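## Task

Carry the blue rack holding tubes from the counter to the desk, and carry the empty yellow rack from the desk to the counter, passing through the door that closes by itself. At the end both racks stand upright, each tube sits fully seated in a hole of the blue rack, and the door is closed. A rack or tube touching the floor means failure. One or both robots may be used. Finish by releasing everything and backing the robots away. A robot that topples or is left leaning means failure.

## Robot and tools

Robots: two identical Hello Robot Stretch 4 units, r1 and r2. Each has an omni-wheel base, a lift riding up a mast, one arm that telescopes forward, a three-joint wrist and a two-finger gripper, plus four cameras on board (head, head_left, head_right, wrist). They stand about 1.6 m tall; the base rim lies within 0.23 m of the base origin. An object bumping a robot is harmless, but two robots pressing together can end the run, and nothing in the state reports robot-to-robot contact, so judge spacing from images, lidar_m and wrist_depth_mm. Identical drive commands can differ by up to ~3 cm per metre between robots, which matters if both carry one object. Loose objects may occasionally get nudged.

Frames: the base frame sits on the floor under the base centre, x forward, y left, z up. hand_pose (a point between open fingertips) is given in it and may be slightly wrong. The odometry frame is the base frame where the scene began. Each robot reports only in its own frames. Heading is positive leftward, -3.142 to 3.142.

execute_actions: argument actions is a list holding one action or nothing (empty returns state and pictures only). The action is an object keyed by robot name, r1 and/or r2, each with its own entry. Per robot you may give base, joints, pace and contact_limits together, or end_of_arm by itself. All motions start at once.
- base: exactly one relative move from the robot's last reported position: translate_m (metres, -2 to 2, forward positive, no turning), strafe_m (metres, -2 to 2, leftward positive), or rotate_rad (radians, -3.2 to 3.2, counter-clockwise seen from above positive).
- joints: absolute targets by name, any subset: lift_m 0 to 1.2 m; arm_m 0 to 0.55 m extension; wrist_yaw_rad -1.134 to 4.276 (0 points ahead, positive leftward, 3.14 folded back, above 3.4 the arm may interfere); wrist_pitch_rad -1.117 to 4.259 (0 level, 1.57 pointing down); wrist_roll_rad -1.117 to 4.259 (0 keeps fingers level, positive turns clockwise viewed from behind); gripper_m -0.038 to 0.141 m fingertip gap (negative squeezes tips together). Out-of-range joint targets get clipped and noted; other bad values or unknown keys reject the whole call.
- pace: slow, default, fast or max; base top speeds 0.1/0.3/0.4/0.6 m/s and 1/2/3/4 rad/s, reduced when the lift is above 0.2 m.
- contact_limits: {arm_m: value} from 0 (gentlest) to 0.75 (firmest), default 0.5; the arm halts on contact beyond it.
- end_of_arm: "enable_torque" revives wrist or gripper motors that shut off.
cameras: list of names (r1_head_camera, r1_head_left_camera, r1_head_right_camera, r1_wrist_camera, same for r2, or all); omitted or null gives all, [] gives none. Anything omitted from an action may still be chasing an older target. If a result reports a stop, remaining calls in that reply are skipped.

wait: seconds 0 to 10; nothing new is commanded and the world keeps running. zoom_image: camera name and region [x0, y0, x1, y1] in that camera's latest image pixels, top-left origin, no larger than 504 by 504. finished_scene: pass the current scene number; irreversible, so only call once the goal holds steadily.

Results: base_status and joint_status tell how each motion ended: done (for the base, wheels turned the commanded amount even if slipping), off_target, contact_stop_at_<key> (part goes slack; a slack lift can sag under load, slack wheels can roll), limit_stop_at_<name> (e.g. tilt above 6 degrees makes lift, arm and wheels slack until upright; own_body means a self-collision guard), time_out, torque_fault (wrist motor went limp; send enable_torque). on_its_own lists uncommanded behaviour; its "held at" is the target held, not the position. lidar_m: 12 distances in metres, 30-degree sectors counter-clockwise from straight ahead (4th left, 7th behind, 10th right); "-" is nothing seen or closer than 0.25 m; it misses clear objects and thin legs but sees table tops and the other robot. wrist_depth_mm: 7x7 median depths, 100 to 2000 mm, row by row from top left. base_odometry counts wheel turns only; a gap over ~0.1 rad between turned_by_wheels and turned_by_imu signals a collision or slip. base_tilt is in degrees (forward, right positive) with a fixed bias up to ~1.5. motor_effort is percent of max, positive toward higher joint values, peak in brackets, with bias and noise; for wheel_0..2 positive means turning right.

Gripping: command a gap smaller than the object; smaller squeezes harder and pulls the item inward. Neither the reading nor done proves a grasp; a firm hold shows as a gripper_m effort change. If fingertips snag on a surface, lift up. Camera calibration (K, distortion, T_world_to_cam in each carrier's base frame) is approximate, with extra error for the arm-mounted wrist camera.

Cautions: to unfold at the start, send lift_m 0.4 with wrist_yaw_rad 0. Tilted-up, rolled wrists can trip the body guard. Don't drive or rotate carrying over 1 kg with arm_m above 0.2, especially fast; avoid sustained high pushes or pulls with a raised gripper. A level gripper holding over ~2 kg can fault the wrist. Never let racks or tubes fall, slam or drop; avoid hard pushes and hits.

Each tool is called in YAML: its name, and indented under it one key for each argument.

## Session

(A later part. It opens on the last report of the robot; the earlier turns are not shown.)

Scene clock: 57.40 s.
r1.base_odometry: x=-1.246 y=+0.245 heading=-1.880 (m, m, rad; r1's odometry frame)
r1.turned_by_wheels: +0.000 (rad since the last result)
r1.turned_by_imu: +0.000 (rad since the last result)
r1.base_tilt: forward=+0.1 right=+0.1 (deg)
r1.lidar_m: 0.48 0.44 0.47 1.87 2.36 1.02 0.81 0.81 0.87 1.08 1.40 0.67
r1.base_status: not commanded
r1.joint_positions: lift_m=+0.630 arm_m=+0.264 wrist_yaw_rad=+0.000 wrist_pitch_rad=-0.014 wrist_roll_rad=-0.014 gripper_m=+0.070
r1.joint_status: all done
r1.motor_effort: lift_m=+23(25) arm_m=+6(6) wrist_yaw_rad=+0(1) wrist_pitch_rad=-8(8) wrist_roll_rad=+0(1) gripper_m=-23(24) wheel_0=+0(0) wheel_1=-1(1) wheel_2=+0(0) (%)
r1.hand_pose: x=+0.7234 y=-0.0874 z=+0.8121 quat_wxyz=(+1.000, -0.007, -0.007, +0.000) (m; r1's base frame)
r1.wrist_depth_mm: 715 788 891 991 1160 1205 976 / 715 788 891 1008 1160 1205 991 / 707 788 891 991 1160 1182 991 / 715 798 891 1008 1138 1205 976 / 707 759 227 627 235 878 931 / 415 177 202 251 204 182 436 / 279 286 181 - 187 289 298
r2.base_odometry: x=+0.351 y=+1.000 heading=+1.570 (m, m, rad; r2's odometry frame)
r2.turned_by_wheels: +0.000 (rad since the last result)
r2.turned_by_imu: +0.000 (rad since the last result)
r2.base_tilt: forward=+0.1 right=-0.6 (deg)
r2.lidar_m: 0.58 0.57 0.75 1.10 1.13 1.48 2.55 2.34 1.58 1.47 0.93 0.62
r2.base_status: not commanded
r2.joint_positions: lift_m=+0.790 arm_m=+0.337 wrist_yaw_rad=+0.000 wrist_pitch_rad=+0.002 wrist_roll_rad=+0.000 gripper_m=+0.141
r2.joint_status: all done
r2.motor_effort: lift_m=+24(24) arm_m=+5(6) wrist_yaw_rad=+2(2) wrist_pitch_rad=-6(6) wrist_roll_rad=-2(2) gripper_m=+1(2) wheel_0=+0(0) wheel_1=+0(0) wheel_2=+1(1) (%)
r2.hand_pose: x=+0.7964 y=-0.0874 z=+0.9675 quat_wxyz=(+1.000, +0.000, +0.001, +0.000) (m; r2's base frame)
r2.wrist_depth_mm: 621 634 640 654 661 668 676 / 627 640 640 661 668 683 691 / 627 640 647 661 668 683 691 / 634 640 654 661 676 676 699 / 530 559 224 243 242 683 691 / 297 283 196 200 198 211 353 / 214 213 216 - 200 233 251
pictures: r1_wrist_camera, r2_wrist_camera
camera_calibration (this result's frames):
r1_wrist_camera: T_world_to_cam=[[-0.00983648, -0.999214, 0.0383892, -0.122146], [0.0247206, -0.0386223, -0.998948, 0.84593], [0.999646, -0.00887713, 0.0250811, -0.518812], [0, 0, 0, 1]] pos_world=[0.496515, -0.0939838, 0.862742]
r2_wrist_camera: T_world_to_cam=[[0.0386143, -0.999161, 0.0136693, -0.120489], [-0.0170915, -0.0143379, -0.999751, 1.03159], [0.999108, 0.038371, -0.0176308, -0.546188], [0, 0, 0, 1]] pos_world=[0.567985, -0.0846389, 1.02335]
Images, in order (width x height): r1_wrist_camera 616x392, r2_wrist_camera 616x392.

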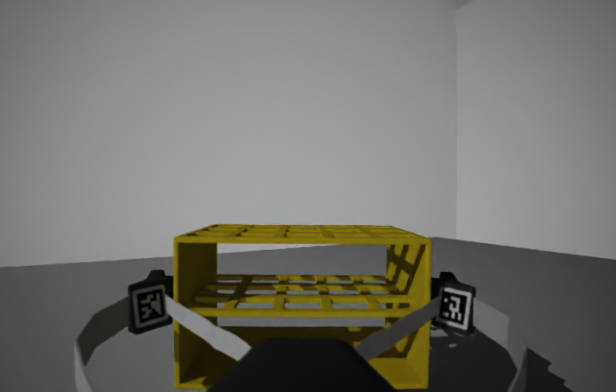

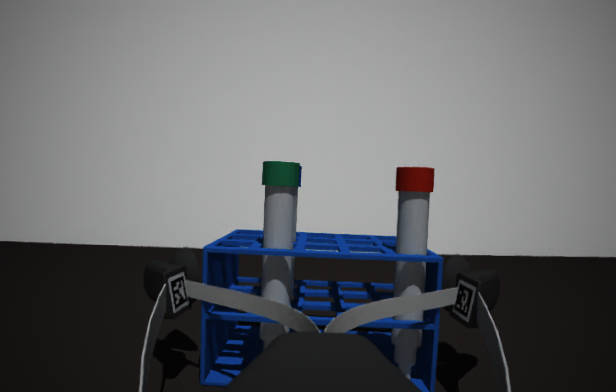

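execute_actions:
  actions:
    - {"r1":{"joints":{"arm_m":0.0,"lift_m":0.66}},"r2":{"joints":{"lift_m":0.785},"pace":"slow"}}
  cameras: []

execute_actions:
  actions:
    - {"r1":{"base":{"rotate_rad":-2.6},"pace":"slow"},"r2":{"joints":{"gripper_m":0.065}}}
  cameras: ["r1_head_camera","r1_head_left_camera","r2_wrist_camera"]

Scene clock: 62.87 s.
r1.base_odometry: x=-1.246 y=+0.245 heading=-1.880 (m, m, rad; r1's odometry frame)
r1.turned_by_wheels: +0.000 (rad since the last result)
r1.turned_by_imu: +0.000 (rad since the last result)
r1.base_tilt: forward=+0.1 right=+0.0 (deg)
r1.lidar_m: 0.42 0.44 0.47 1.91 2.35 1.01 0.82 0.82 0.87 1.11 1.41 0.65
r1.base_status: not commanded
r1.joint_positions: lift_m=+0.660 arm_m=+0.001 wrist_yaw_rad=+0.000 wrist_pitch_rad=-0.014 wrist_roll_rad=-0.014 gripper_m=+0.070
r1.joint_status: all done
r1.motor_effort: lift_m=+22(25) arm_m=-5(7) wrist_yaw_rad=+0(2) wrist_pitch_rad=-9(9) wrist_roll_rad=-1(1) gripper_m=-22(22) wheel_0=+0(0) wheel_1=-1(1) wheel_2=+0(0) (%)
r1.hand_pose: x=+0.4603 y=-0.0875 z=+0.8421 quat_wxyz=(+1.000, -0.007, -0.007, +0.000) (m; r1's base frame)
r1.wrist_depth_mm: 891 976 1118 1255 1464 1336 1078 / 904 991 1118 1281 1464 1336 1098 / 904 976 1118 1281 1464 1336 1078 / 904 1008 1118 1255 1464 1336 1098 / 878 976 227 768 235 1098 1042 / 512 176 201 251 204 182 668 / 345 351 180 - 187 1025 1098
r2.base_odometry: x=+0.351 y=+1.000 heading=+1.570 (m, m, rad; r2's odometry frame)
r2.turned_by_wheels: +0.000 (rad since the last result)
r2.turned_by_imu: +0.001 (rad since the last result)
r2.base_tilt: forward=+0.1 right=-0.5 (deg)
r2.lidar_m: 0.55 0.56 0.74 1.09 1.13 1.45 2.55 2.35 1.58 1.45 0.94 0.61
r2.base_status: not commanded
r2.joint_positions: lift_m=+0.785 arm_m=+0.337 wrist_yaw_rad=+0.000 wrist_pitch_rad=+0.002 wrist_roll_rad=+0.000 gripper_m=+0.141
r2.joint_status: all done
r2.motor_effort: lift_m=+18(22) arm_m=+5(6) wrist_yaw_rad=+2(2) wrist_pitch_rad=-6(6) wrist_roll_rad=-2(2) gripper_m=+5(2) wheel_0=+0(0) wheel_1=+0(0) wheel_2=+1(1) (%)
r2.hand_pose: x=+0.7964 y=-0.0874 z=+0.9630 quat_wxyz=(+1.000, +0.000, +0.001, +0.000) (m; r2's base frame)
r2.wrist_depth_mm: 627 634 647 647 668 683 676 / 621 634 640 654 668 683 691 / 627 640 647 661 661 683 691 / 627 640 654 661 668 676 699 / 504 535 244 270 215 683 691 / 285 272 198 201 192 212 340 / 205 207 208 - 202 223 241
pictures: none
No camera images: the call's "cameras" was empty. Leave "cameras" out to get every camera's image.

Scene clock: 66.77 s.
r1.base_odometry: x=-1.246 y=+0.245 heading=+1.804 (m, m, rad; r1's odometry frame)
r1.turned_by_wheels: -2.600 (rad since the last result)
r1.turned_by_imu: -2.651 (rad since the last result)
r1.base_tilt: forward=+0.1 right=+0.0 (deg)
r1.lidar_m: 0.44 0.87 1.11 1.40 0.64 0.47 0.45 0.50 1.93 2.36 1.01 0.80
r1.base_status: done
r1.joint_positions: lift_m=+0.660 arm_m=+0.001 wrist_yaw_rad=+0.000 wrist_pitch_rad=-0.014 wrist_roll_rad=-0.014 gripper_m=+0.070
r1.joint_status: not commanded
r1.motor_effort: lift_m=+22(23) arm_m=-5(5) wrist_yaw_rad=-1(1) wrist_pitch_rad=-10(10) wrist_roll_rad=-1(0) gripper_m=-23(23) wheel_0=+2(7) wheel_1=+3(7) wheel_2=+2(8) (%)
r1.hand_pose: x=+0.4603 y=-0.0875 z=+0.8421 quat_wxyz=(+1.000, -0.007, -0.007, +0.000) (m; r1's base frame)
r1.wrist_depth_mm: 597 591 585 585 580 544 492 / 597 591 597 591 580 544 492 / 603 597 591 585 585 544 492 / 597 597 591 585 580 539 492 / 597 591 227 580 235 544 496 / 603 176 201 251 204 182 492 / 603 597 180 - 187 539 488
r2.base_odometry: x=+0.351 y=+1.000 heading=+1.570 (m, m, rad; r2's odometry frame)
r2.turned_by_wheels: +0.000 (rad since the last result)
r2.turned_by_imu: +0.001 (rad since the last result)
r2.base_tilt: forward=+0.1 right=-0.6 (deg)
r2.lidar_m: 0.54 0.57 0.75 1.09 1.12 1.47 2.55 2.33 1.57 1.45 0.93 0.61
r2.base_status: not commanded
r2.joint_positions: lift_m=+0.785 arm_m=+0.337 wrist_yaw_rad=+0.000 wrist_pitch_rad=+0.002 wrist_roll_rad=+0.000 gripper_m=+0.066
r2.joint_status: all done
r2.motor_effort: lift_m=+18(17) arm_m=+5(5) wrist_yaw_rad=+2(2) wrist_pitch_rad=-5(6) wrist_roll_rad=-3(2) gripper_m=-29(26) wheel_0=+0(0) wheel_1=+0(0) wheel_2=+1(1) (%)
r2.hand_pose: x=+0.7964 y=-0.0874 z=+0.9630 quat_wxyz=(+1.000, +0.000, +0.001, +0.000) (m; r2's base frame)
r2.wrist_depth_mm: 621 634 640 661 661 676 683 / 627 634 647 654 668 683 683 / 627 634 647 661 668 683 699 / 627 640 647 668 654 691 699 / 504 530 236 202 185 691 683 / 287 183 189 202 202 176 343 / 206 208 196 - 186 223 224
pictures: r1_head_camera, r1_head_left_camera, r2_wrist_camera
camera_calibration (this result's frames):
r2_wrist_camera: T_world_to_cam=[[0.0386144, -0.999161, 0.0136699, -0.120429], [-0.017095, -0.0143386, -0.999751, 1.02711], [0.999108, 0.0383711, -0.0176343, -0.546278], [0, 0, 0, 1]] pos_world=[0.567999, -0.0846389, 1.01887]
Images, in order (width x height): r1_head_camera 420x560, r1_head_left_camera 420x672, r2_wrist_camera 616x392.

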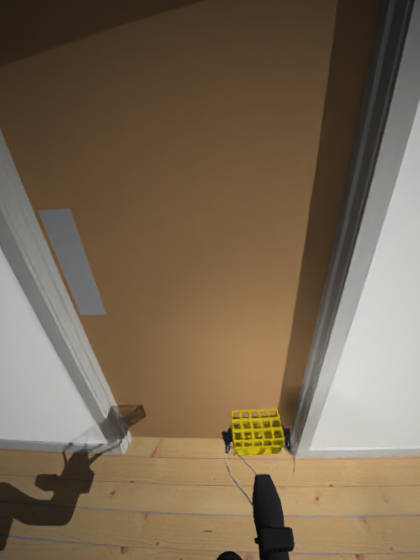

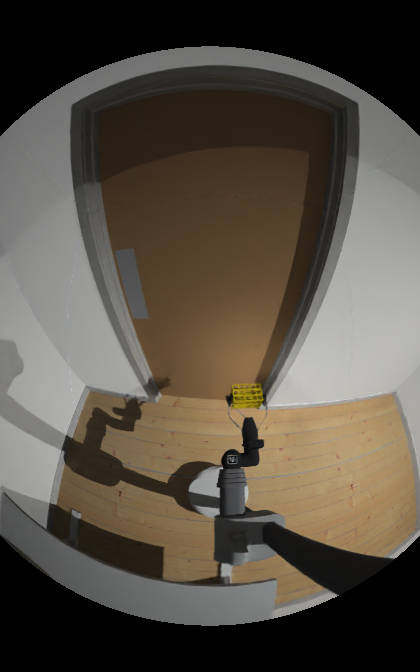

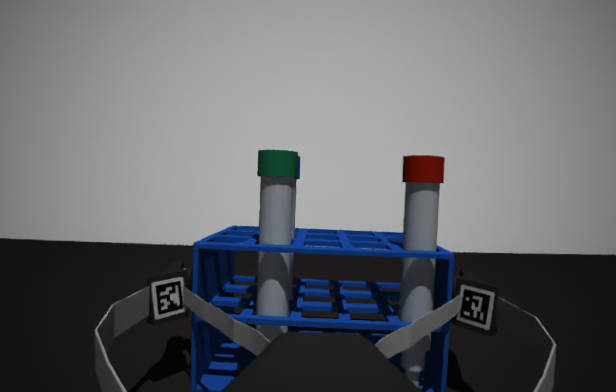

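execute_actions:
  actions:
    - {"r1":{"base":{"strafe_m":0.04},"joints":{"lift_m":0.85}},"r2":{"joints":{"lift_m":0.83},"pace":"slow"}}
  cameras: ["r2_wrist_camera"]

execute_actions:
  actions:
    - {"r1":{"base":{"rotate_rad":3.05},"pace":"slow"},"r2":{"joints":{"arm_m":0},"base":{"translate_m":-0.9}}}
  cameras: ["r2_wrist_camera","r1_head_left_camera"]

Scene clock: 99.43 s.
r1.base_odometry: x=-1.285 y=+0.235 heading=+1.804 (m, m, rad; r1's odometry frame)
r1.turned_by_wheels: +0.000 (rad since the last result)
r1.turned_by_imu: +0.001 (rad since the last result)
r1.base_tilt: forward=+0.1 right=+0.0 (deg)
r1.lidar_m: 0.43 0.86 1.12 1.36 0.62 0.46 0.44 0.49 1.93 2.40 1.01 0.82
r1.base_status: done
r1.joint_positions: lift_m=+0.850 arm_m=+0.001 wrist_yaw_rad=+0.000 wrist_pitch_rad=-0.014 wrist_roll_rad=-0.014 gripper_m=+0.070
r1.joint_status: all done
r1.motor_effort: lift_m=+22(23) arm_m=-5(5) wrist_yaw_rad=-2(1) wrist_pitch_rad=-8(9) wrist_roll_rad=+0(1) gripper_m=-22(22) wheel_0=+0(7) wheel_1=+2(11) wheel_2=+0(1) (%)
r1.hand_pose: x=+0.4603 y=-0.0874 z=+1.0321 quat_wxyz=(+1.000, -0.007, -0.007, +0.000) (m; r1's base frame)
r1.wrist_depth_mm: 603 591 591 591 580 574 484 / 597 597 591 591 580 580 484 / 603 597 597 591 580 574 488 / 597 597 597 585 580 580 484 / 603 603 227 585 235 580 484 / 609 176 202 251 204 182 488 / 603 597 180 - 187 580 488
r2.base_odometry: x=+0.351 y=+1.000 heading=+1.570 (m, m, rad; r2's odometry frame)
r2.turned_by_wheels: +0.000 (rad since the last result)
r2.turned_by_imu: +0.002 (rad since the last result)
r2.base_tilt: forward=+0.1 right=-0.6 (deg)
r2.lidar_m: 0.55 0.55 0.73 1.10 1.13 1.45 2.55 2.29 1.58 1.46 0.92 0.62
r2.base_status: not commanded
r2.joint_positions: lift_m=+0.830 arm_m=+0.337 wrist_yaw_rad=+0.000 wrist_pitch_rad=+0.003 wrist_roll_rad=+0.000 gripper_m=+0.066
r2.joint_status: all done
r2.motor_effort: lift_m=+24(24) arm_m=+5(6) wrist_yaw_rad=+2(2) wrist_pitch_rad=-9(10) wrist_roll_rad=-2(2) gripper_m=-26(27) wheel_0=+0(0) wheel_1=+0(0) wheel_2=+1(1) (%)
r2.hand_pose: x=+0.7964 y=-0.0874 z=+1.0071 quat_wxyz=(+1.000, +0.000, +0.001, +0.000) (m; r2's base frame)
r2.wrist_depth_mm: 621 634 634 654 661 676 683 / 627 640 647 647 661 683 691 / 621 640 634 647 668 676 691 / 640 634 647 661 668 683 699 / 627 634 222 203 186 683 699 / 404 183 189 201 201 177 480 / 291 294 198 - 186 315 317
pictures: r2_wrist_camera
camera_calibration (this result's frames):
r2_wrist_camera: T_world_to_cam=[[0.0386319, -0.999161, 0.0136212, -0.120996], [-0.0183716, -0.0143393, -0.999728, 1.07217], [0.999085, 0.0383711, -0.0189102, -0.544198], [0, 0, 0, 1]] pos_world=[0.568072, -0.0846389, 1.06324]
Images, in order (width x height): r2_wrist_camera 616x392.

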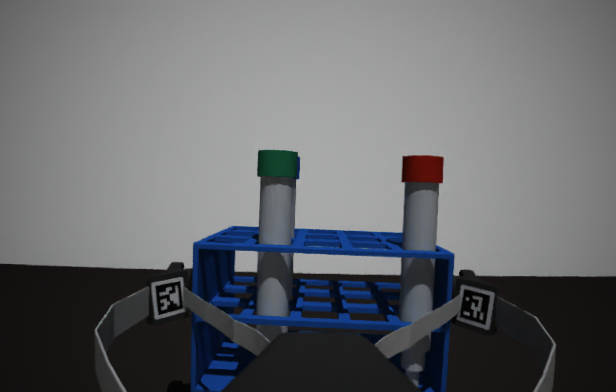

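Scene clock: 103.90 s.
r1.base_odometry: x=-1.285 y=+0.235 heading=-1.430 (m, m, rad; r1's odometry frame)
r1.turned_by_wheels: +3.049 (rad since the last result)
r1.turned_by_imu: +3.110 (rad since the last result)
r1.base_tilt: forward=+0.1 right=+0.0 (deg)
r1.lidar_m: 0.43 0.46 1.73 2.39 1.11 0.83 0.81 0.84 1.02 1.36 0.71 0.48
r1.base_status: done
r1.joint_positions: lift_m=+0.850 arm_m=+0.001 wrist_yaw_rad=+0.000 wrist_pitch_rad=-0.014 wrist_roll_rad=-0.014 gripper_m=+0.070
r1.joint_status: not commanded
r1.motor_effort: lift_m=+23(23) arm_m=-5(5) wrist_yaw_rad=-1(1) wrist_pitch_rad=-8(9) wrist_roll_rad=-1(1) gripper_m=-22(23) wheel_0=-3(5) wheel_1=-4(7) wheel_2=-3(8) (%)
r1.hand_pose: x=+0.4603 y=-0.0874 z=+1.0321 quat_wxyz=(+1.000, -0.007, -0.007, +0.000) (m; r1's base frame)
r1.wrist_depth_mm: 1008 1008 1042 1042 1042 1098 1078 / 1008 1025 1025 1025 1060 1060 1078 / 1025 1025 1042 1042 1042 1078 1098 / 1025 1042 1025 1042 1060 1078 1078 / 1008 1008 226 1060 235 1078 1098 / 1008 176 202 251 204 182 1078 / 1008 768 181 - 187 750 788
r2.base_odometry: x=+0.350 y=+0.100 heading=+1.570 (m, m, rad; r2's odometry frame)
r2.turned_by_wheels: +0.000 (rad since the last result)
r2.turned_by_imu: +0.001 (rad since the last result)
r2.base_tilt: forward=+0.1 right=-0.6 (deg)
r2.lidar_m: 0.41 1.49 1.09 1.03 1.06 1.38 1.64 1.67 1.66 1.54 1.58 1.57
r2.base_status: done
r2.joint_positions: lift_m=+0.830 arm_m=+0.001 wrist_yaw_rad=+0.000 wrist_pitch_rad=+0.003 wrist_roll_rad=+0.000 gripper_m=+0.066
r2.joint_status: all done
r2.motor_effort: lift_m=+24(24) arm_m=-5(6) wrist_yaw_rad=+2(1) wrist_pitch_rad=-11(11) wrist_roll_rad=-2(2) gripper_m=-28(25) wheel_0=+1(5) wheel_1=+0(5) wheel_2=+0(3) (%)
r2.hand_pose: x=+0.4605 y=-0.0874 z=+1.0070 quat_wxyz=(+1.000, +0.000, +0.002, +0.000) (m; r2's base frame)
r2.wrist_depth_mm: 1708 1863 1863 1921 1983 1983 1921 / 1756 1808 1921 1863 1921 1921 1983 / 1756 1756 1808 1921 1921 1921 1921 / 1808 1808 1863 1808 1921 1983 1863 / 1205 1255 253 202 187 1336 1863 / 1229 183 188 202 201 176 1756 / 1229 1281 198 - 186 1366 1756
pictures: r1_head_left_camera, r2_wrist_camera
camera_calibration (this result's frames):
r2_wrist_camera: T_world_to_cam=[[0.0385777, -0.999161, 0.0137247, -0.108115], [-0.0186686, -0.0144531, -0.999721, 1.06607], [0.999081, 0.0383107, -0.0192105, -0.208307], [0, 0, 0, 1]] pos_world=[0.232188, -0.084636, 1.06325]
Images, in order (width x height): r1_head_left_camera 420x672, r2_wrist_camera 616x392.

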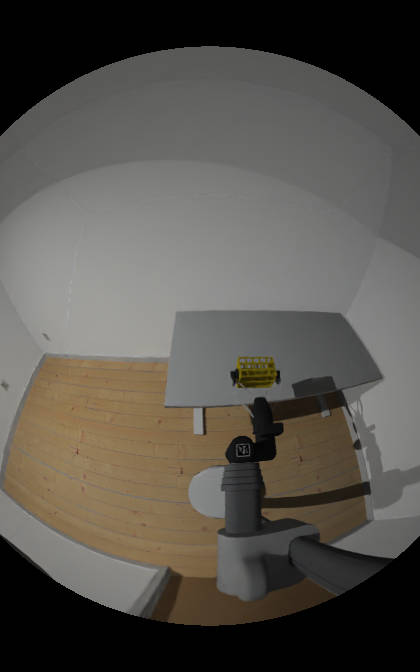

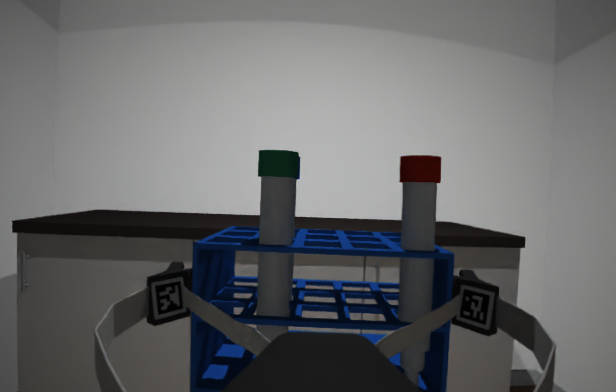

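execute_actions:
  actions:
    - {"r1":{"base":{"translate_m":-0.56}},"r2":{"base":{"translate_m":-1.0}}}
  cameras: ["r1_head_left_camera"]

execute_actions:
  actions:
    - {"r1":{"base":{"translate_m":-0.3},"pace":"slow"},"r2":{"base":{"rotate_rad":-1.57},"pace":"slow"}}
  cameras: ["r1_head_left_camera","r2_head_left_camera"]

Scene clock: 114.33 s.
r1.base_odometry: x=-1.363 y=+0.790 heading=-1.430 (m, m, rad; r1's odometry frame)
r1.turned_by_wheels: +0.000 (rad since the last result)
r1.turned_by_imu: +0.001 (rad since the last result)
r1.base_tilt: forward=+0.0 right=+0.0 (deg)
r1.lidar_m: 0.43 1.04 2.49 0.86 0.39 0.26 0.25 0.26 0.37 0.60 1.43 1.09
r1.base_status: done
r1.joint_positions: lift_m=+0.850 arm_m=+0.001 wrist_yaw_rad=+0.000 wrist_pitch_rad=-0.014 wrist_roll_rad=-0.014 gripper_m=+0.070
r1.joint_status: not commanded
r1.motor_effort: lift_m=+22(23) arm_m=-5(5) wrist_yaw_rad=+0(1) wrist_pitch_rad=-9(9) wrist_roll_rad=-1(1) gripper_m=-22(22) wheel_0=-2(6) wheel_1=-1(7) wheel_2=+2(14) (%)
r1.hand_pose: x=+0.4603 y=-0.0875 z=+1.0321 quat_wxyz=(+1.000, -0.007, -0.007, +0.000) (m; r1's base frame)
r1.wrist_depth_mm: 1499 1537 1576 1576 1618 1661 1618 / 1537 1537 1576 1618 1618 1661 1661 / 1537 1576 1576 1576 1661 1661 1661 / 1537 1576 1618 1618 1661 1661 1618 / 1537 1537 227 1618 235 1661 1661 / 1499 176 202 251 204 182 1138 / 1537 1576 181 - 187 866 1025
r2.base_odometry: x=+0.350 y=-0.900 heading=+1.570 (m, m, rad; r2's odometry frame)
r2.turned_by_wheels: +0.000 (rad since the last result)
r2.turned_by_imu: +0.003 (rad since the last result)
r2.base_tilt: forward=+0.1 right=-0.6 (deg)
r2.lidar_m: 0.40 1.51 1.00 0.94 0.97 0.71 0.61 0.63 0.82 1.60 1.65 2.17
r2.base_status: done
r2.joint_positions: lift_m=+0.830 arm_m=+0.001 wrist_yaw_rad=+0.000 wrist_pitch_rad=+0.003 wrist_roll_rad=+0.000 gripper_m=+0.066
r2.joint_status: not commanded
r2.motor_effort: lift_m=+24(24) arm_m=-5(5) wrist_yaw_rad=+2(1) wrist_pitch_rad=-10(10) wrist_roll_rad=-2(2) gripper_m=-29(27) wheel_0=-1(4) wheel_1=+1(5) wheel_2=+0(10) (%)
r2.hand_pose: x=+0.4605 y=-0.0874 z=+1.0070 quat_wxyz=(+1.000, +0.000, +0.002, +0.000) (m; r2's base frame)
r2.wrist_depth_mm: 1618 - - - - - - / 1576 - - - - - - / 1618 - - - - - - / 1661 - - - - - - / 1756 - 254 203 185 - 1983 / 1708 183 189 201 202 177 1863 / 1708 - 199 - 186 - 1921
pictures: r1_head_left_camera
Images, in order (width x height): r1_head_left_camera 420x672.

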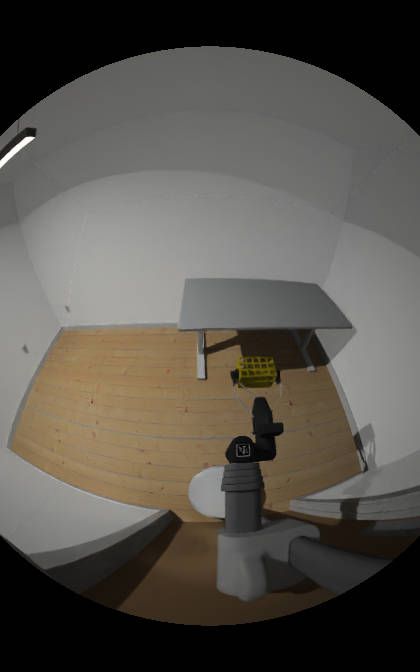

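Scene clock: 118.67 s.
r1.base_odometry: x=-1.405 y=+1.086 heading=-1.431 (m, m, rad; r1's odometry frame)
r1.turned_by_wheels: +0.000 (rad since the last result)
r1.turned_by_imu: -0.025 (rad since the last result)
r1.base_tilt: forward=+0.1 right=+0.0 (deg)
r1.lidar_m: 0.42 2.18 0.35 0.25 0.25 - 0.25 0.42 1.51 0.56 1.44 1.39
r1.base_status: done
r1.joint_positions: lift_m=+0.850 arm_m=+0.001 wrist_yaw_rad=+0.000 wrist_pitch_rad=-0.014 wrist_roll_rad=-0.014 gripper_m=+0.070
r1.joint_status: not commanded
r1.motor_effort: lift_m=+21(22) arm_m=-4(5) wrist_yaw_rad=+0(5) wrist_pitch_rad=-9(10) wrist_roll_rad=-1(0) gripper_m=-22(23) wheel_0=-8(16) wheel_1=-4(13) wheel_2=+7(22) (%)
r1.hand_pose: x=+0.4601 y=-0.0874 z=+1.0322 quat_wxyz=(+1.000, -0.007, -0.007, +0.000) (m; r1's base frame)
r1.wrist_depth_mm: 1808 1863 1863 1921 1983 1983 1618 / 1756 1808 1921 1863 1921 1921 1708 / 1808 1808 1863 1921 1921 1921 1618 / 1808 1863 1863 1921 1921 1983 1618 / 1808 1808 227 1661 235 1983 1661 / 1808 177 202 251 204 182 1397 / 1808 1808 180 - 187 1921 1618
r2.base_odometry: x=+0.350 y=-0.900 heading=+0.001 (m, m, rad; r2's odometry frame)
r2.turned_by_wheels: -1.570 (rad since the last result)
r2.turned_by_imu: -1.541 (rad since the last result)
r2.base_tilt: forward=+0.1 right=-0.5 (deg)
r2.lidar_m: 0.41 1.05 2.18 2.43 1.50 1.02 0.94 0.96 0.69 0.60 0.61 0.80
r2.base_status: done
r2.joint_positions: lift_m=+0.830 arm_m=+0.001 wrist_yaw_rad=+0.000 wrist_pitch_rad=+0.003 wrist_roll_rad=+0.000 gripper_m=+0.066
r2.joint_status: not commanded
r2.motor_effort: lift_m=+24(24) arm_m=-5(5) wrist_yaw_rad=+2(2) wrist_pitch_rad=-10(10) wrist_roll_rad=-2(2) gripper_m=-28(25) wheel_0=+0(4) wheel_1=+1(4) wheel_2=+1(1) (%)
r2.hand_pose: x=+0.4605 y=-0.0875 z=+1.0070 quat_wxyz=(+1.000, +0.000, +0.002, +0.000) (m; r2's base frame)
r2.wrist_depth_mm: 1229 - - 1430 1430 1060 741 / 1308 - 1397 1464 1464 1025 759 / 1229 - 1430 1430 1464 1025 741 / 1281 - 1430 1464 1464 1025 750 / - - 253 203 186 960 732 / - 183 189 201 201 176 707 / 1983 - 198 - 186 931 683
pictures: r1_head_left_camera, r2_head_left_camera
Images, in order (width x height): r1_head_left_camera 420x672, r2_head_left_camera 420x672.

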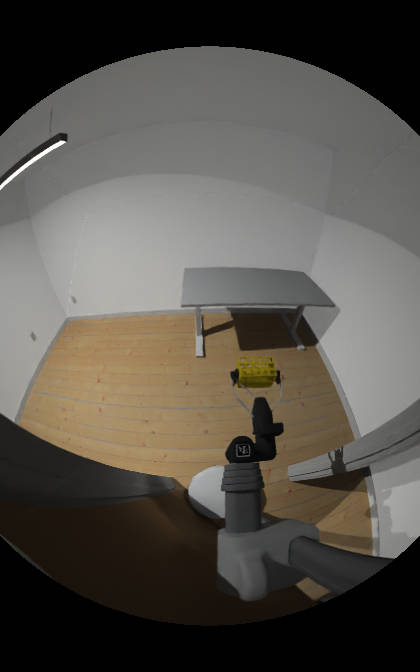

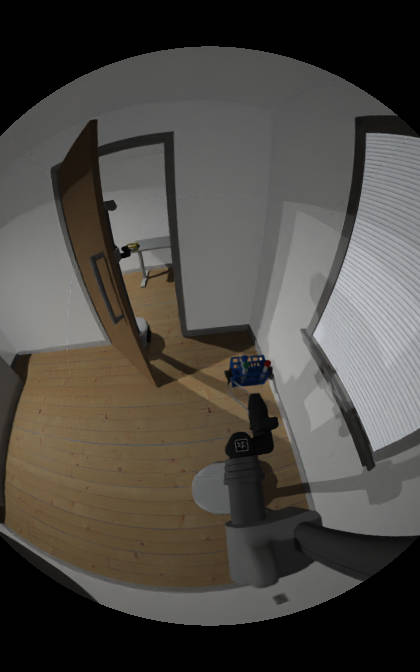

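execute_actions:
  actions:
    - {"r1":{"base":{"translate_m":-0.6},"pace":"slow"}}
  cameras: ["r1_head_left_camera","r1_head_camera","r2_head_left_camera"]

Scene clock: 127.60 s.
r1.base_odometry: x=-1.489 y=+1.680 heading=-1.431 (m, m, rad; r1's odometry frame)
r1.turned_by_wheels: +0.000 (rad since the last result)
r1.turned_by_imu: -0.001 (rad since the last result)
r1.base_tilt: forward=+0.1 right=+0.0 (deg)
r1.lidar_m: 0.43 0.33 0.25 - 0.25 0.25 2.03 1.13 1.06 1.44 0.88 0.84
r1.base_status: done
r1.joint_positions: lift_m=+0.850 arm_m=+0.001 wrist_yaw_rad=+0.000 wrist_pitch_rad=-0.014 wrist_roll_rad=-0.014 gripper_m=+0.070
r1.joint_status: not commanded
r1.motor_effort: lift_m=+22(22) arm_m=-4(4) wrist_yaw_rad=+0(1) wrist_pitch_rad=-9(9) wrist_roll_rad=+0(1) gripper_m=-22(22) wheel_0=-5(17) wheel_1=-2(8) wheel_2=+5(18) (%)
r1.hand_pose: x=+0.4602 y=-0.0874 z=+1.0322 quat_wxyz=(+1.000, -0.007, -0.007, +0.000) (m; r1's base frame)
r1.wrist_depth_mm: - - - - - - 1661 / - - - - - - 1708 / - - - - - - 1708 / - - - - - - 1661 / - - 227 1661 235 - 1661 / - 176 202 251 204 182 1708 / - - 180 - 187 - 1661
r2.base_odometry: x=+0.350 y=-0.900 heading=+0.001 (m, m, rad; r2's odometry frame)
r2.turned_by_wheels: +0.000 (rad since the last result)
r2.turned_by_imu: +0.002 (rad since the last result)
r2.base_tilt: forward=+0.0 right=-0.6 (deg)
r2.lidar_m: 0.40 1.08 1.13 2.44 1.47 1.01 0.94 0.95 0.68 0.57 0.62 0.82
r2.base_status: not commanded
r2.joint_positions: lift_m=+0.830 arm_m=+0.001 wrist_yaw_rad=+0.000 wrist_pitch_rad=+0.003 wrist_roll_rad=+0.000 gripper_m=+0.066
r2.joint_status: not commanded
r2.motor_effort: lift_m=+24(24) arm_m=-5(5) wrist_yaw_rad=+2(2) wrist_pitch_rad=-11(11) wrist_roll_rad=-2(2) gripper_m=-24(29) wheel_0=+0(0) wheel_1=+1(1) wheel_2=+1(1) (%)
r2.hand_pose: x=+0.4605 y=-0.0875 z=+1.0070 quat_wxyz=(+1.000, +0.000, +0.002, +0.000) (m; r2's base frame)
r2.wrist_depth_mm: - - - 1464 1464 1042 732 / - - 1430 1397 1464 1025 732 / - - 1430 1430 1499 1042 741 / - - 1464 1464 1464 1042 732 / - - 252 202 186 946 741 / - 183 188 202 201 177 715 / - - 198 - 186 931 676
pictures: r1_head_camera, r1_head_left_camera, r2_head_left_camera
Images, in order (width x height): r1_head_camera 420x560, r1_head_left_camera 420x672, r2_head_left_camera 420x672.

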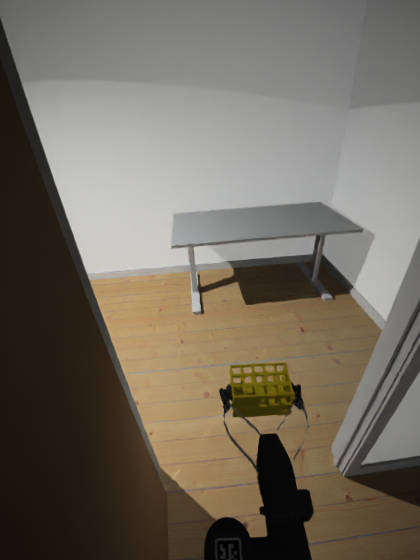

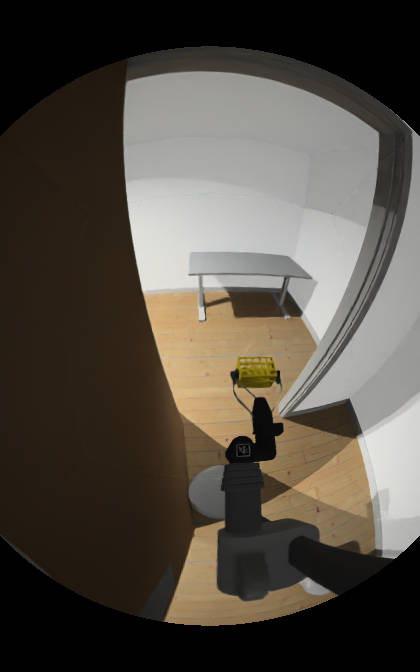

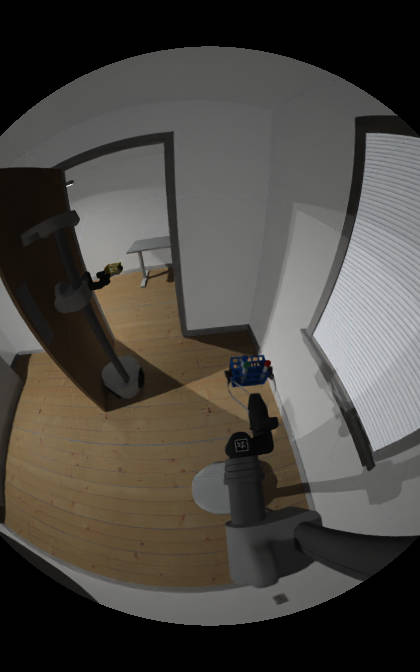

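execute_actions:
  actions:
    - {"r1":{"base":{"rotate_rad":-3.05},"pace":"slow"}}
  cameras: ["r1_head_right_camera","r2_head_left_camera"]

execute_actions:
  actions:
    - {"r1":{"base":{"strafe_m":-0.25},"pace":"slow"}}
  cameras: ["r1_head_right_camera","r2_head_left_camera"]

Scene clock: 136.07 s.
r1.base_odometry: x=-1.489 y=+1.680 heading=+1.803 (m, m, rad; r1's odometry frame)
r1.turned_by_wheels: -3.049 (rad since the last result)
r1.turned_by_imu: -3.108 (rad since the last result)
r1.base_tilt: forward=+0.1 right=-0.1 (deg)
r1.lidar_m: 0.43 1.11 1.03 1.43 0.85 0.89 1.94 0.31 0.25 - 0.25 0.27
r1.base_status: done
r1.joint_positions: lift_m=+0.850 arm_m=+0.001 wrist_yaw_rad=+0.000 wrist_pitch_rad=-0.014 wrist_roll_rad=-0.014 gripper_m=+0.070
r1.joint_status: not commanded
r1.motor_effort: lift_m=+21(22) arm_m=-4(4) wrist_yaw_rad=-1(3) wrist_pitch_rad=-9(9) wrist_roll_rad=-1(0) gripper_m=-22(22) wheel_0=+6(7) wheel_1=+2(9) wheel_2=+4(11) (%)
r1.hand_pose: x=+0.4600 y=-0.0875 z=+1.0322 quat_wxyz=(+1.000, -0.007, -0.007, +0.000) (m; r1's base frame)
r1.wrist_depth_mm: 1808 1863 1808 1808 1808 1756 1808 / 1863 1808 1808 1808 1756 1808 1808 / 1808 1808 1808 1756 1808 1756 1756 / 1808 1808 1808 1756 1808 1808 1756 / 1808 1708 226 1756 234 1808 1808 / 1808 176 201 251 204 182 1808 / 1808 1808 180 - 187 1756 1756
r2.base_odometry: x=+0.350 y=-0.900 heading=+0.001 (m, m, rad; r2's odometry frame)
r2.turned_by_wheels: +0.000 (rad since the last result)
r2.turned_by_imu: +0.002 (rad since the last result)
r2.base_tilt: forward=+0.1 right=-0.6 (deg)
r2.lidar_m: 0.42 1.09 0.95 2.44 1.51 1.01 0.93 0.97 0.69 0.60 0.62 0.81
r2.base_status: not commanded
r2.joint_positions: lift_m=+0.830 arm_m=+0.001 wrist_yaw_rad=+0.000 wrist_pitch_rad=+0.003 wrist_roll_rad=+0.000 gripper_m=+0.066
r2.joint_status: not commanded
r2.motor_effort: lift_m=+24(24) arm_m=-5(5) wrist_yaw_rad=+2(2) wrist_pitch_rad=-10(10) wrist_roll_rad=-2(2) gripper_m=-28(28) wheel_0=+0(0) wheel_1=+1(1) wheel_2=+1(1) (%)
r2.hand_pose: x=+0.4605 y=-0.0875 z=+1.0070 quat_wxyz=(+1.000, +0.000, +0.002, +0.000) (m; r2's base frame)
r2.wrist_depth_mm: - - - 1397 1464 1042 750 / - - 1430 1430 1430 1060 750 / - - 1464 1464 1464 1025 732 / - - 1464 1430 1499 1008 732 / - - 253 203 186 946 723 / - 183 189 202 201 176 707 / - - 199 - 186 931 683
pictures: r1_head_right_camera, r2_head_left_camera
Images, in order (width x height): r1_head_right_camera 420x672, r2_head_left_camera 420x672.

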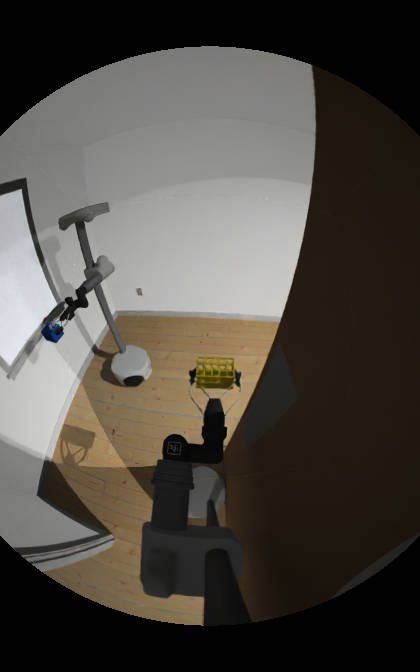

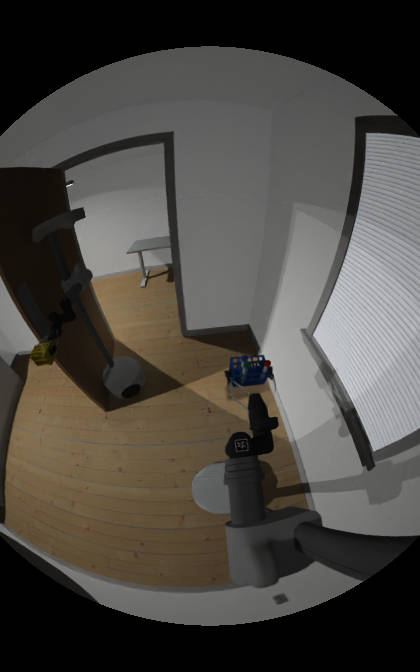

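Scene clock: 139.70 s.
r1.base_odometry: x=-1.247 y=+1.737 heading=+1.802 (m, m, rad; r1's odometry frame)
r1.turned_by_wheels: -0.001 (rad since the last result)
r1.turned_by_imu: -0.054 (rad since the last result)
r1.base_tilt: forward=+0.1 right=+0.0 (deg)
r1.lidar_m: 0.43 1.15 1.09 1.51 0.91 0.93 2.00 0.29 0.25 - 0.25 0.28
r1.base_status: done
r1.joint_positions: lift_m=+0.850 arm_m=+0.001 wrist_yaw_rad=+0.000 wrist_pitch_rad=-0.014 wrist_roll_rad=-0.014 gripper_m=+0.070
r1.joint_status: not commanded
r1.motor_effort: lift_m=+21(21) arm_m=-3(3) wrist_yaw_rad=-1(11) wrist_pitch_rad=-9(11) wrist_roll_rad=+0(1) gripper_m=-22(23) wheel_0=+22(28) wheel_1=-28(33) wheel_2=-3(8) (%)
r1.hand_pose: x=+0.4600 y=-0.0874 z=+1.0323 quat_wxyz=(+1.000, -0.007, -0.007, +0.000) (m; r1's base frame)
r1.wrist_depth_mm: 1756 1708 1756 1808 1808 1863 1863 / 1756 1808 1756 1808 1808 1863 1863 / 1756 1756 1756 1756 1808 1808 1921 / 1708 1708 1808 1808 1808 1808 1808 / 1756 1708 227 1808 235 1863 1863 / 1708 177 201 252 204 182 1863 / 1756 1708 180 - 187 1808 1863
r2.base_odometry: x=+0.350 y=-0.900 heading=+0.001 (m, m, rad; r2's odometry frame)
r2.turned_by_wheels: +0.000 (rad since the last result)
r2.turned_by_imu: +0.001 (rad since the last result)
r2.base_tilt: forward=+0.1 right=-0.6 (deg)
r2.lidar_m: 0.40 1.11 1.04 2.44 1.48 1.03 0.93 0.96 0.71 0.60 0.61 0.78
r2.base_status: not commanded
r2.joint_positions: lift_m=+0.830 arm_m=+0.001 wrist_yaw_rad=+0.000 wrist_pitch_rad=+0.003 wrist_roll_rad=+0.000 gripper_m=+0.066
r2.joint_status: not commanded
r2.motor_effort: lift_m=+24(24) arm_m=-5(5) wrist_yaw_rad=+2(2) wrist_pitch_rad=-10(10) wrist_roll_rad=-1(2) gripper_m=-29(29) wheel_0=+0(0) wheel_1=+1(1) wheel_2=+1(1) (%)
r2.hand_pose: x=+0.4605 y=-0.0875 z=+1.0070 quat_wxyz=(+1.000, +0.000, +0.002, +0.000) (m; r2's base frame)
r2.wrist_depth_mm: - - - 1430 1430 1042 750 / - - 1430 1397 1430 1025 741 / - - 1397 1366 1499 1042 750 / - - 1430 1430 1430 1025 741 / - - 253 203 186 931 732 / - 183 189 201 202 177 715 / - - 199 - 186 946 676
pictures: r1_head_right_camera, r2_head_left_camera
Images, in order (width x height): r1_head_right_camera 420x672, r2_head_left_camera 420x672.

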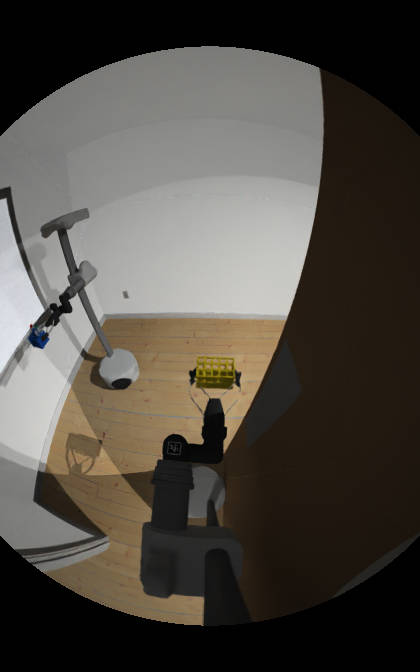

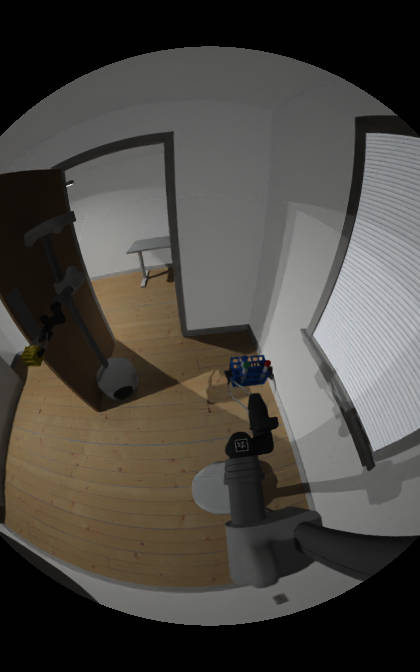

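execute_actions:
  actions:
    - {"r1":{"base":{"rotate_rad":0.08},"pace":"slow"},"r2":{"base":{"strafe_m":0.3}}}
  cameras: []

execute_actions:
  actions:
    - {"r1":{"base":{"translate_m":0.15},"pace":"slow"},"r2":{"base":{"translate_m":0.55}}}
  cameras: ["r1_head_right_camera","r2_head_left_camera","r2_head_camera"]

Scene clock: 151.57 s.
r1.base_odometry: x=-1.248 y=+1.737 heading=+1.880 (m, m, rad; r1's odometry frame)
r1.turned_by_wheels: +0.078 (rad since the last result)
r1.turned_by_imu: +0.070 (rad since the last result)
r1.base_tilt: forward=+0.1 right=+0.0 (deg)
r1.lidar_m: 0.42 0.83 0.84 1.49 0.91 2.00 1.97 0.27 0.25 - 0.25 0.30
r1.base_status: done
r1.joint_positions: lift_m=+0.850 arm_m=+0.001 wrist_yaw_rad=+0.000 wrist_pitch_rad=-0.014 wrist_roll_rad=-0.014 gripper_m=+0.070
r1.joint_status: not commanded
r1.motor_effort: lift_m=+21(20) arm_m=-3(3) wrist_yaw_rad=-2(1) wrist_pitch_rad=-9(9) wrist_roll_rad=+0(1) gripper_m=-23(22) wheel_0=+13(20) wheel_1=-28(30) wheel_2=-15(21) (%)
r1.hand_pose: x=+0.4600 y=-0.0874 z=+1.0323 quat_wxyz=(+1.000, -0.007, -0.007, +0.000) (m; r1's base frame)
r1.wrist_depth_mm: 931 1756 1808 1808 1756 1756 1756 / 1808 1863 1756 1808 1756 1756 1756 / 904 1756 1808 1756 1708 1756 1756 / 854 1808 1808 1756 1808 1756 1756 / 1863 1808 227 1808 235 1756 1756 / 1756 177 202 252 204 182 1756 / 1366 1808 180 - 187 1756 1756
r2.base_odometry: x=+0.349 y=-0.600 heading=+0.001 (m, m, rad; r2's odometry frame)
r2.turned_by_wheels: +0.000 (rad since the last result)
r2.turned_by_imu: +0.001 (rad since the last result)
r2.base_tilt: forward=+0.1 right=-0.6 (deg)
r2.lidar_m: 0.39 0.82 0.73 2.14 1.54 1.05 0.96 0.98 1.02 0.90 0.93 1.21
r2.base_status: done
r2.joint_positions: lift_m=+0.830 arm_m=+0.001 wrist_yaw_rad=+0.000 wrist_pitch_rad=+0.003 wrist_roll_rad=+0.000 gripper_m=+0.066
r2.joint_status: not commanded
r2.motor_effort: lift_m=+23(24) arm_m=-5(5) wrist_yaw_rad=+2(3) wrist_pitch_rad=-10(11) wrist_roll_rad=-1(2) gripper_m=-28(31) wheel_0=+0(7) wheel_1=+0(9) wheel_2=+0(0) (%)
r2.hand_pose: x=+0.4605 y=-0.0874 z=+1.0071 quat_wxyz=(+1.000, +0.000, +0.002, +0.000) (m; r2's base frame)
r2.wrist_depth_mm: 1229 - - 1397 1430 1430 1118 / 1281 - - 1397 1430 1430 1138 / 1281 - - 1430 1430 1464 1138 / 1281 - - 1430 1464 1464 1138 / 1308 - 220 202 186 1464 1098 / 1308 183 188 202 201 177 1098 / 1336 - 199 - 186 1464 1042
pictures: none
No camera images: the call's "cameras" was empty. Leave "cameras" out to get every camera's image.

Scene clock: 154.90 s.
r1.base_odometry: x=-1.293 y=+1.879 heading=+1.880 (m, m, rad; r1's odometry frame)
r1.turned_by_wheels: +0.000 (rad since the last result)
r1.turned_by_imu: +0.000 (rad since the last result)
r1.base_tilt: forward=+0.1 right=+0.0 (deg)
r1.lidar_m: 0.44 0.55 0.46 0.61 1.02 1.01 0.65 0.27 0.25 - 0.25 1.92
r1.base_status: done
r1.joint_positions: lift_m=+0.850 arm_m=+0.001 wrist_yaw_rad=+0.000 wrist_pitch_rad=-0.014 wrist_roll_rad=-0.014 gripper_m=+0.070
r1.joint_status: not commanded
r1.motor_effort: lift_m=+21(21) arm_m=-4(3) wrist_yaw_rad=-1(1) wrist_pitch_rad=-9(9) wrist_roll_rad=-1(1) gripper_m=-22(21) wheel_0=+5(16) wheel_1=+0(26) wheel_2=-4(15) (%)
r1.hand_pose: x=+0.4600 y=-0.0874 z=+1.0323 quat_wxyz=(+1.000, -0.007, -0.007, +0.000) (m; r1's base frame)
r1.wrist_depth_mm: 1661 1618 1618 1661 1618 1618 1618 / 1661 1661 1618 1618 1618 1618 1618 / 1661 1661 1661 1618 1618 1618 1618 / 1661 1618 1661 1618 1618 1618 1576 / 1661 1661 228 1661 235 1661 1576 / 1661 176 202 251 204 182 1618 / 1661 1618 180 - 187 1618 1661
r2.base_odometry: x=+0.899 y=-0.600 heading=+0.001 (m, m, rad; r2's odometry frame)
r2.turned_by_wheels: +0.000 (rad since the last result)
r2.turned_by_imu: +0.001 (rad since the last result)
r2.base_tilt: forward=+0.1 right=-0.6 (deg)
r2.lidar_m: 0.41 1.21 0.46 0.50 0.57 1.62 1.52 1.47 0.93 0.86 0.88 1.14
r2.base_status: done
r2.joint_positions: lift_m=+0.830 arm_m=+0.001 wrist_yaw_rad=+0.000 wrist_pitch_rad=+0.003 wrist_roll_rad=+0.000 gripper_m=+0.066
r2.joint_status: not commanded
r2.motor_effort: lift_m=+23(23) arm_m=-5(5) wrist_yaw_rad=+2(2) wrist_pitch_rad=-11(10) wrist_roll_rad=-2(2) gripper_m=-31(29) wheel_0=-1(4) wheel_1=+1(5) wheel_2=+0(8) (%)
r2.hand_pose: x=+0.4606 y=-0.0874 z=+1.0071 quat_wxyz=(+1.000, +0.000, +0.002, +0.000) (m; r2's base frame)
r2.wrist_depth_mm: - - - 854 866 878 904 / - - - 854 878 878 891 / - - - 866 878 904 904 / - - - 866 878 904 904 / - - 222 202 185 904 904 / - 182 188 201 202 176 931 / - - 199 - 186 904 917
pictures: r1_head_right_camera, r2_head_camera, r2_head_left_camera
Images, in order (width x height): r1_head_right_camera 420x672, r2_head_camera 420x560, r2_head_left_camera 420x672.

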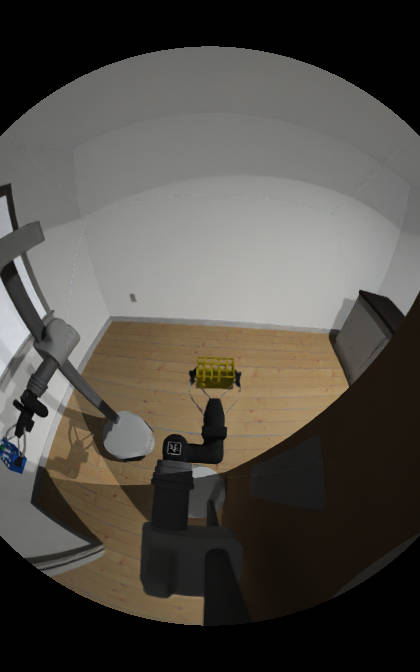

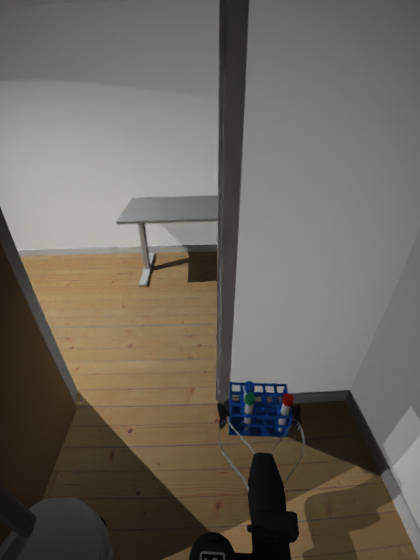

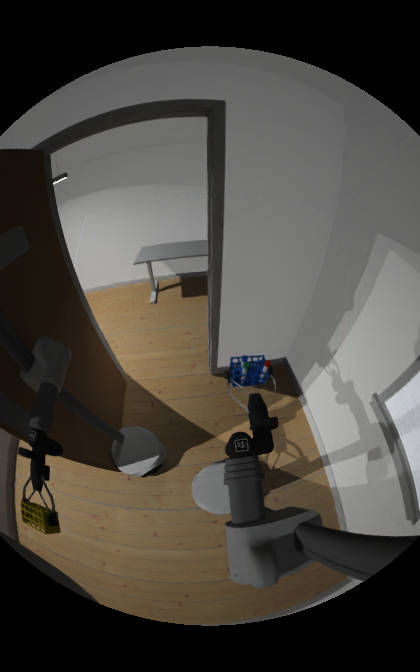

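execute_actions:
  actions:
    - {"r2":{"base":{"translate_m":0.27}}}
  cameras: []

execute_actions:
  actions:
    - {"r2":{"base":{"rotate_rad":0.42},"pace":"slow"}}
  cameras: []

execute_actions:
  actions:
    - {"r2":{"base":{"translate_m":0.4}}}
  cameras: ["r1_head_left_camera","r2_head_left_camera","r2_head_camera"]

Scene clock: 166.90 s.
r1.base_odometry: x=-1.293 y=+1.879 heading=+1.880 (m, m, rad; r1's odometry frame)
r1.turned_by_wheels: +0.000 (rad since the last result)
r1.turned_by_imu: +0.001 (rad since the last result)
r1.base_tilt: forward=+0.1 right=+0.0 (deg)
r1.lidar_m: 0.43 1.97 0.42 0.40 0.71 1.02 0.67 0.27 0.25 - 0.25 1.93
r1.base_status: not commanded
r1.joint_positions: lift_m=+0.850 arm_m=+0.001 wrist_yaw_rad=+0.000 wrist_pitch_rad=-0.014 wrist_roll_rad=-0.014 gripper_m=+0.070
r1.joint_status: not commanded
r1.motor_effort: lift_m=+21(21) arm_m=-3(3) wrist_yaw_rad=-1(1) wrist_pitch_rad=-9(9) wrist_roll_rad=+0(1) gripper_m=-21(22) wheel_0=+5(5) wheel_1=+0(0) wheel_2=-4(4) (%)
r1.hand_pose: x=+0.4600 y=-0.0874 z=+1.0323 quat_wxyz=(+1.000, -0.007, -0.007, +0.000) (m; r1's base frame)
r1.wrist_depth_mm: 1708 1661 1661 1618 1618 1618 1618 / 1661 1661 1618 1661 1661 1576 1618 / 1661 1618 1618 1661 1618 1618 1576 / 1661 1661 1618 1618 1661 1618 1576 / 1661 1661 226 1618 234 1618 1576 / 1661 177 202 251 204 182 1618 / 1708 1661 180 - 187 1618 1618
r2.base_odometry: x=+1.169 y=-0.600 heading=+0.001 (m, m, rad; r2's odometry frame)
r2.turned_by_wheels: +0.000 (rad since the last result)
r2.turned_by_imu: +0.002 (rad since the last result)
r2.base_tilt: forward=+0.2 right=-0.5 (deg)
r2.lidar_m: 0.41 2.16 0.45 0.38 0.52 1.93 1.77 1.38 0.91 0.82 0.89 0.87
r2.base_status: done
r2.joint_positions: lift_m=+0.830 arm_m=+0.001 wrist_yaw_rad=+0.000 wrist_pitch_rad=+0.003 wrist_roll_rad=+0.000 gripper_m=+0.066
r2.joint_status: not commanded
r2.motor_effort: lift_m=+23(23) arm_m=-5(5) wrist_yaw_rad=+2(2) wrist_pitch_rad=-10(10) wrist_roll_rad=-2(1) gripper_m=-26(28) wheel_0=+1(4) wheel_1=+0(5) wheel_2=+2(9) (%)
r2.hand_pose: x=+0.4605 y=-0.0874 z=+1.0071 quat_wxyz=(+1.000, +0.000, +0.002, +0.000) (m; r2's base frame)
r2.wrist_depth_mm: - - - 585 597 603 615 / - - - 591 603 609 615 / - - - 591 597 627 621 / - - - 603 597 615 627 / - - 223 203 185 615 627 / - 183 189 201 201 176 634 / - - 199 - 185 621 634
pictures: none
No camera images: the call's "cameras" was empty. Leave "cameras" out to get every camera's image.

Scene clock: 168.47 s.
r1.base_odometry: x=-1.293 y=+1.879 heading=+1.880 (m, m, rad; r1's odometry frame)
r1.turned_by_wheels: +0.000 (rad since the last result)
r1.turned_by_imu: +0.000 (rad since the last result)
r1.base_tilt: forward=+0.0 right=+0.0 (deg)
r1.lidar_m: 0.43 1.98 0.43 0.42 0.57 1.02 0.68 0.28 0.25 - 0.25 1.93
r1.base_status: not commanded
r1.joint_positions: lift_m=+0.850 arm_m=+0.001 wrist_yaw_rad=+0.000 wrist_pitch_rad=-0.014 wrist_roll_rad=-0.014 gripper_m=+0.070
r1.joint_status: not commanded
r1.motor_effort: lift_m=+21(21) arm_m=-3(3) wrist_yaw_rad=-2(1) wrist_pitch_rad=-9(9) wrist_roll_rad=-1(1) gripper_m=-22(23) wheel_0=+5(5) wheel_1=+1(0) wheel_2=-4(4) (%)
r1.hand_pose: x=+0.4600 y=-0.0874 z=+1.0323 quat_wxyz=(+1.000, -0.007, -0.007, +0.000) (m; r1's base frame)
r1.wrist_depth_mm: 1661 1661 1618 1661 1618 1661 1618 / 1661 1661 1661 1661 1618 1661 1618 / 1618 1661 1618 1618 1618 1618 1576 / 1661 1661 1618 1618 1576 1618 1618 / 1618 1618 227 1618 234 1661 1576 / 1661 177 201 250 204 182 1618 / 1661 1618 180 - 187 1661 1618
r2.base_odometry: x=+1.169 y=-0.600 heading=+0.421 (m, m, rad; r2's odometry frame)
r2.turned_by_wheels: +0.420 (rad since the last result)
r2.turned_by_imu: +0.413 (rad since the last result)
r2.base_tilt: forward=+0.1 right=-0.5 (deg)
r2.lidar_m: 0.40 0.89 0.38 0.44 0.74 1.78 1.61 0.94 0.86 0.87 0.89 0.78
r2.base_status: done
r2.joint_positions: lift_m=+0.830 arm_m=+0.001 wrist_yaw_rad=+0.000 wrist_pitch_rad=+0.003 wrist_roll_rad=+0.000 gripper_m=+0.066
r2.joint_status: not commanded
r2.motor_effort: lift_m=+23(23) arm_m=-5(5) wrist_yaw_rad=+1(2) wrist_pitch_rad=-10(10) wrist_roll_rad=-2(2) gripper_m=-27(27) wheel_0=-1(3) wheel_1=+0(5) wheel_2=-1(3) (%)
r2.hand_pose: x=+0.4606 y=-0.0874 z=+1.0071 quat_wxyz=(+1.000, +0.000, +0.002, +0.000) (m; r2's base frame)
r2.wrist_depth_mm: 768 - - - - 569 477 / 778 - - - - 549 480 / 788 - - - - 554 484 / 788 - - - - 544 484 / 820 - 254 203 185 500 484 / 820 183 189 202 201 177 484 / 842 - 198 - 186 500 480
pictures: none
No camera images: the call's "cameras" was empty. Leave "cameras" out to get every camera's image.

Scene clock: 171.30 s.
r1.base_odometry: x=-1.293 y=+1.879 heading=+1.880 (m, m, rad; r1's odometry frame)
r1.turned_by_wheels: +0.000 (rad since the last result)
r1.turned_by_imu: +0.000 (rad since the last result)
r1.base_tilt: forward=+0.0 right=+0.0 (deg)
r1.lidar_m: 0.42 1.96 1.50 0.42 0.38 0.39 0.67 0.27 0.25 - 0.25 1.93
r1.base_status: not commanded
r1.joint_positions: lift_m=+0.850 arm_m=+0.001 wrist_yaw_rad=+0.000 wrist_pitch_rad=-0.014 wrist_roll_rad=-0.014 gripper_m=+0.070
r1.joint_status: not commanded
r1.motor_effort: lift_m=+21(20) arm_m=-3(3) wrist_yaw_rad=-2(2) wrist_pitch_rad=-9(9) wrist_roll_rad=+0(1) gripper_m=-23(22) wheel_0=+5(5) wheel_1=+0(0) wheel_2=-4(3) (%)
r1.hand_pose: x=+0.4600 y=-0.0874 z=+1.0323 quat_wxyz=(+1.000, -0.007, -0.007, +0.000) (m; r1's base frame)
r1.wrist_depth_mm: 1618 1661 1661 1618 1618 1618 1576 / 1618 1661 1618 1618 1618 1618 1618 / 1661 1618 1661 1661 1618 1618 1618 / 1708 1618 1661 1618 1576 1618 1618 / 1708 1661 228 1661 235 1618 1618 / 1661 176 201 251 204 182 1661 / 1661 1661 180 - 187 1618 1618
r2.base_odometry: x=+1.535 y=-0.436 heading=+0.421 (m, m, rad; r2's odometry frame)
r2.turned_by_wheels: +0.000 (rad since the last result)
r2.turned_by_imu: +0.000 (rad since the last result)
r2.base_tilt: forward=+0.1 right=-0.6 (deg)
r2.lidar_m: 0.41 0.74 0.65 0.36 0.36 2.15 1.79 1.11 1.00 0.75 0.46 0.46
r2.base_status: done
r2.joint_positions: lift_m=+0.830 arm_m=+0.001 wrist_yaw_rad=+0.000 wrist_pitch_rad=+0.003 wrist_roll_rad=+0.000 gripper_m=+0.066
r2.joint_status: not commanded
r2.motor_effort: lift_m=+23(23) arm_m=-5(5) wrist_yaw_rad=+2(2) wrist_pitch_rad=-10(11) wrist_roll_rad=-2(2) gripper_m=-26(28) wheel_0=-1(4) wheel_1=+1(4) wheel_2=+0(9) (%)
r2.hand_pose: x=+0.4605 y=-0.0874 z=+1.0071 quat_wxyz=(+1.000, +0.000, +0.002, +0.000) (m; r2's base frame)
r2.wrist_depth_mm: - - - - - - 1983 / - - - - - - 1983 / - - - - - - 1983 / - - - - - - - / - - 221 202 185 - 1983 / - 183 188 201 202 176 1983 / - - 199 - 186 - 1983
pictures: r1_head_left_camera, r2_head_camera, r2_head_left_camera
Images, in order (width x height): r1_head_left_camera 420x672, r2_head_camera 420x560, r2_head_left_camera 420x672.

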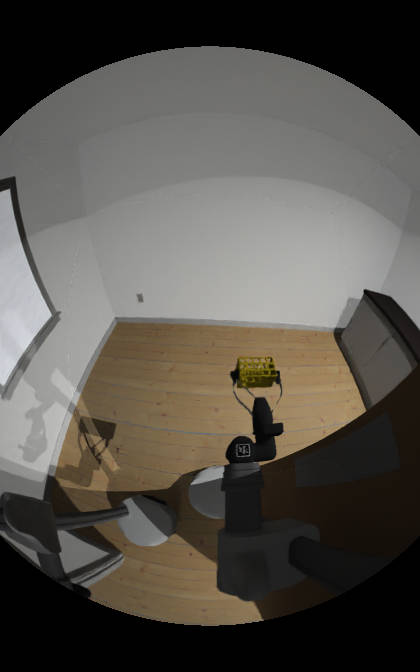

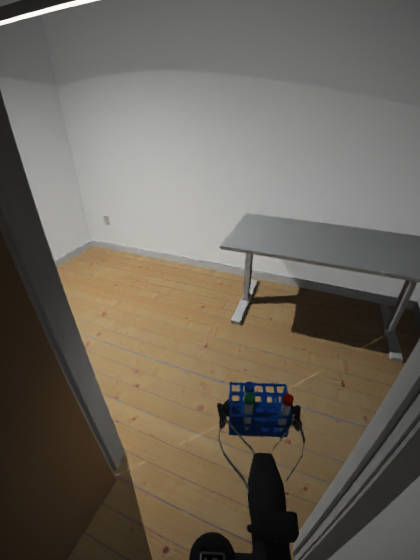

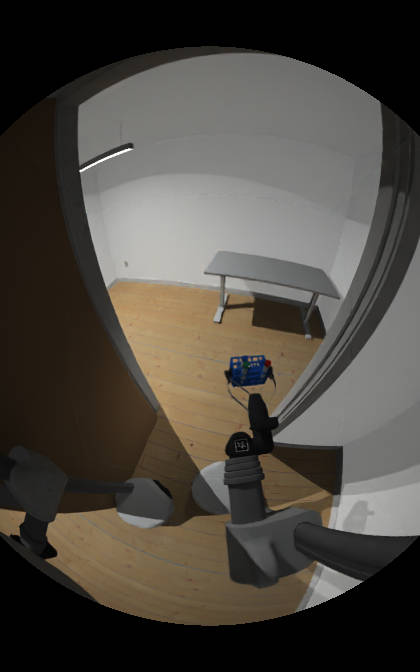

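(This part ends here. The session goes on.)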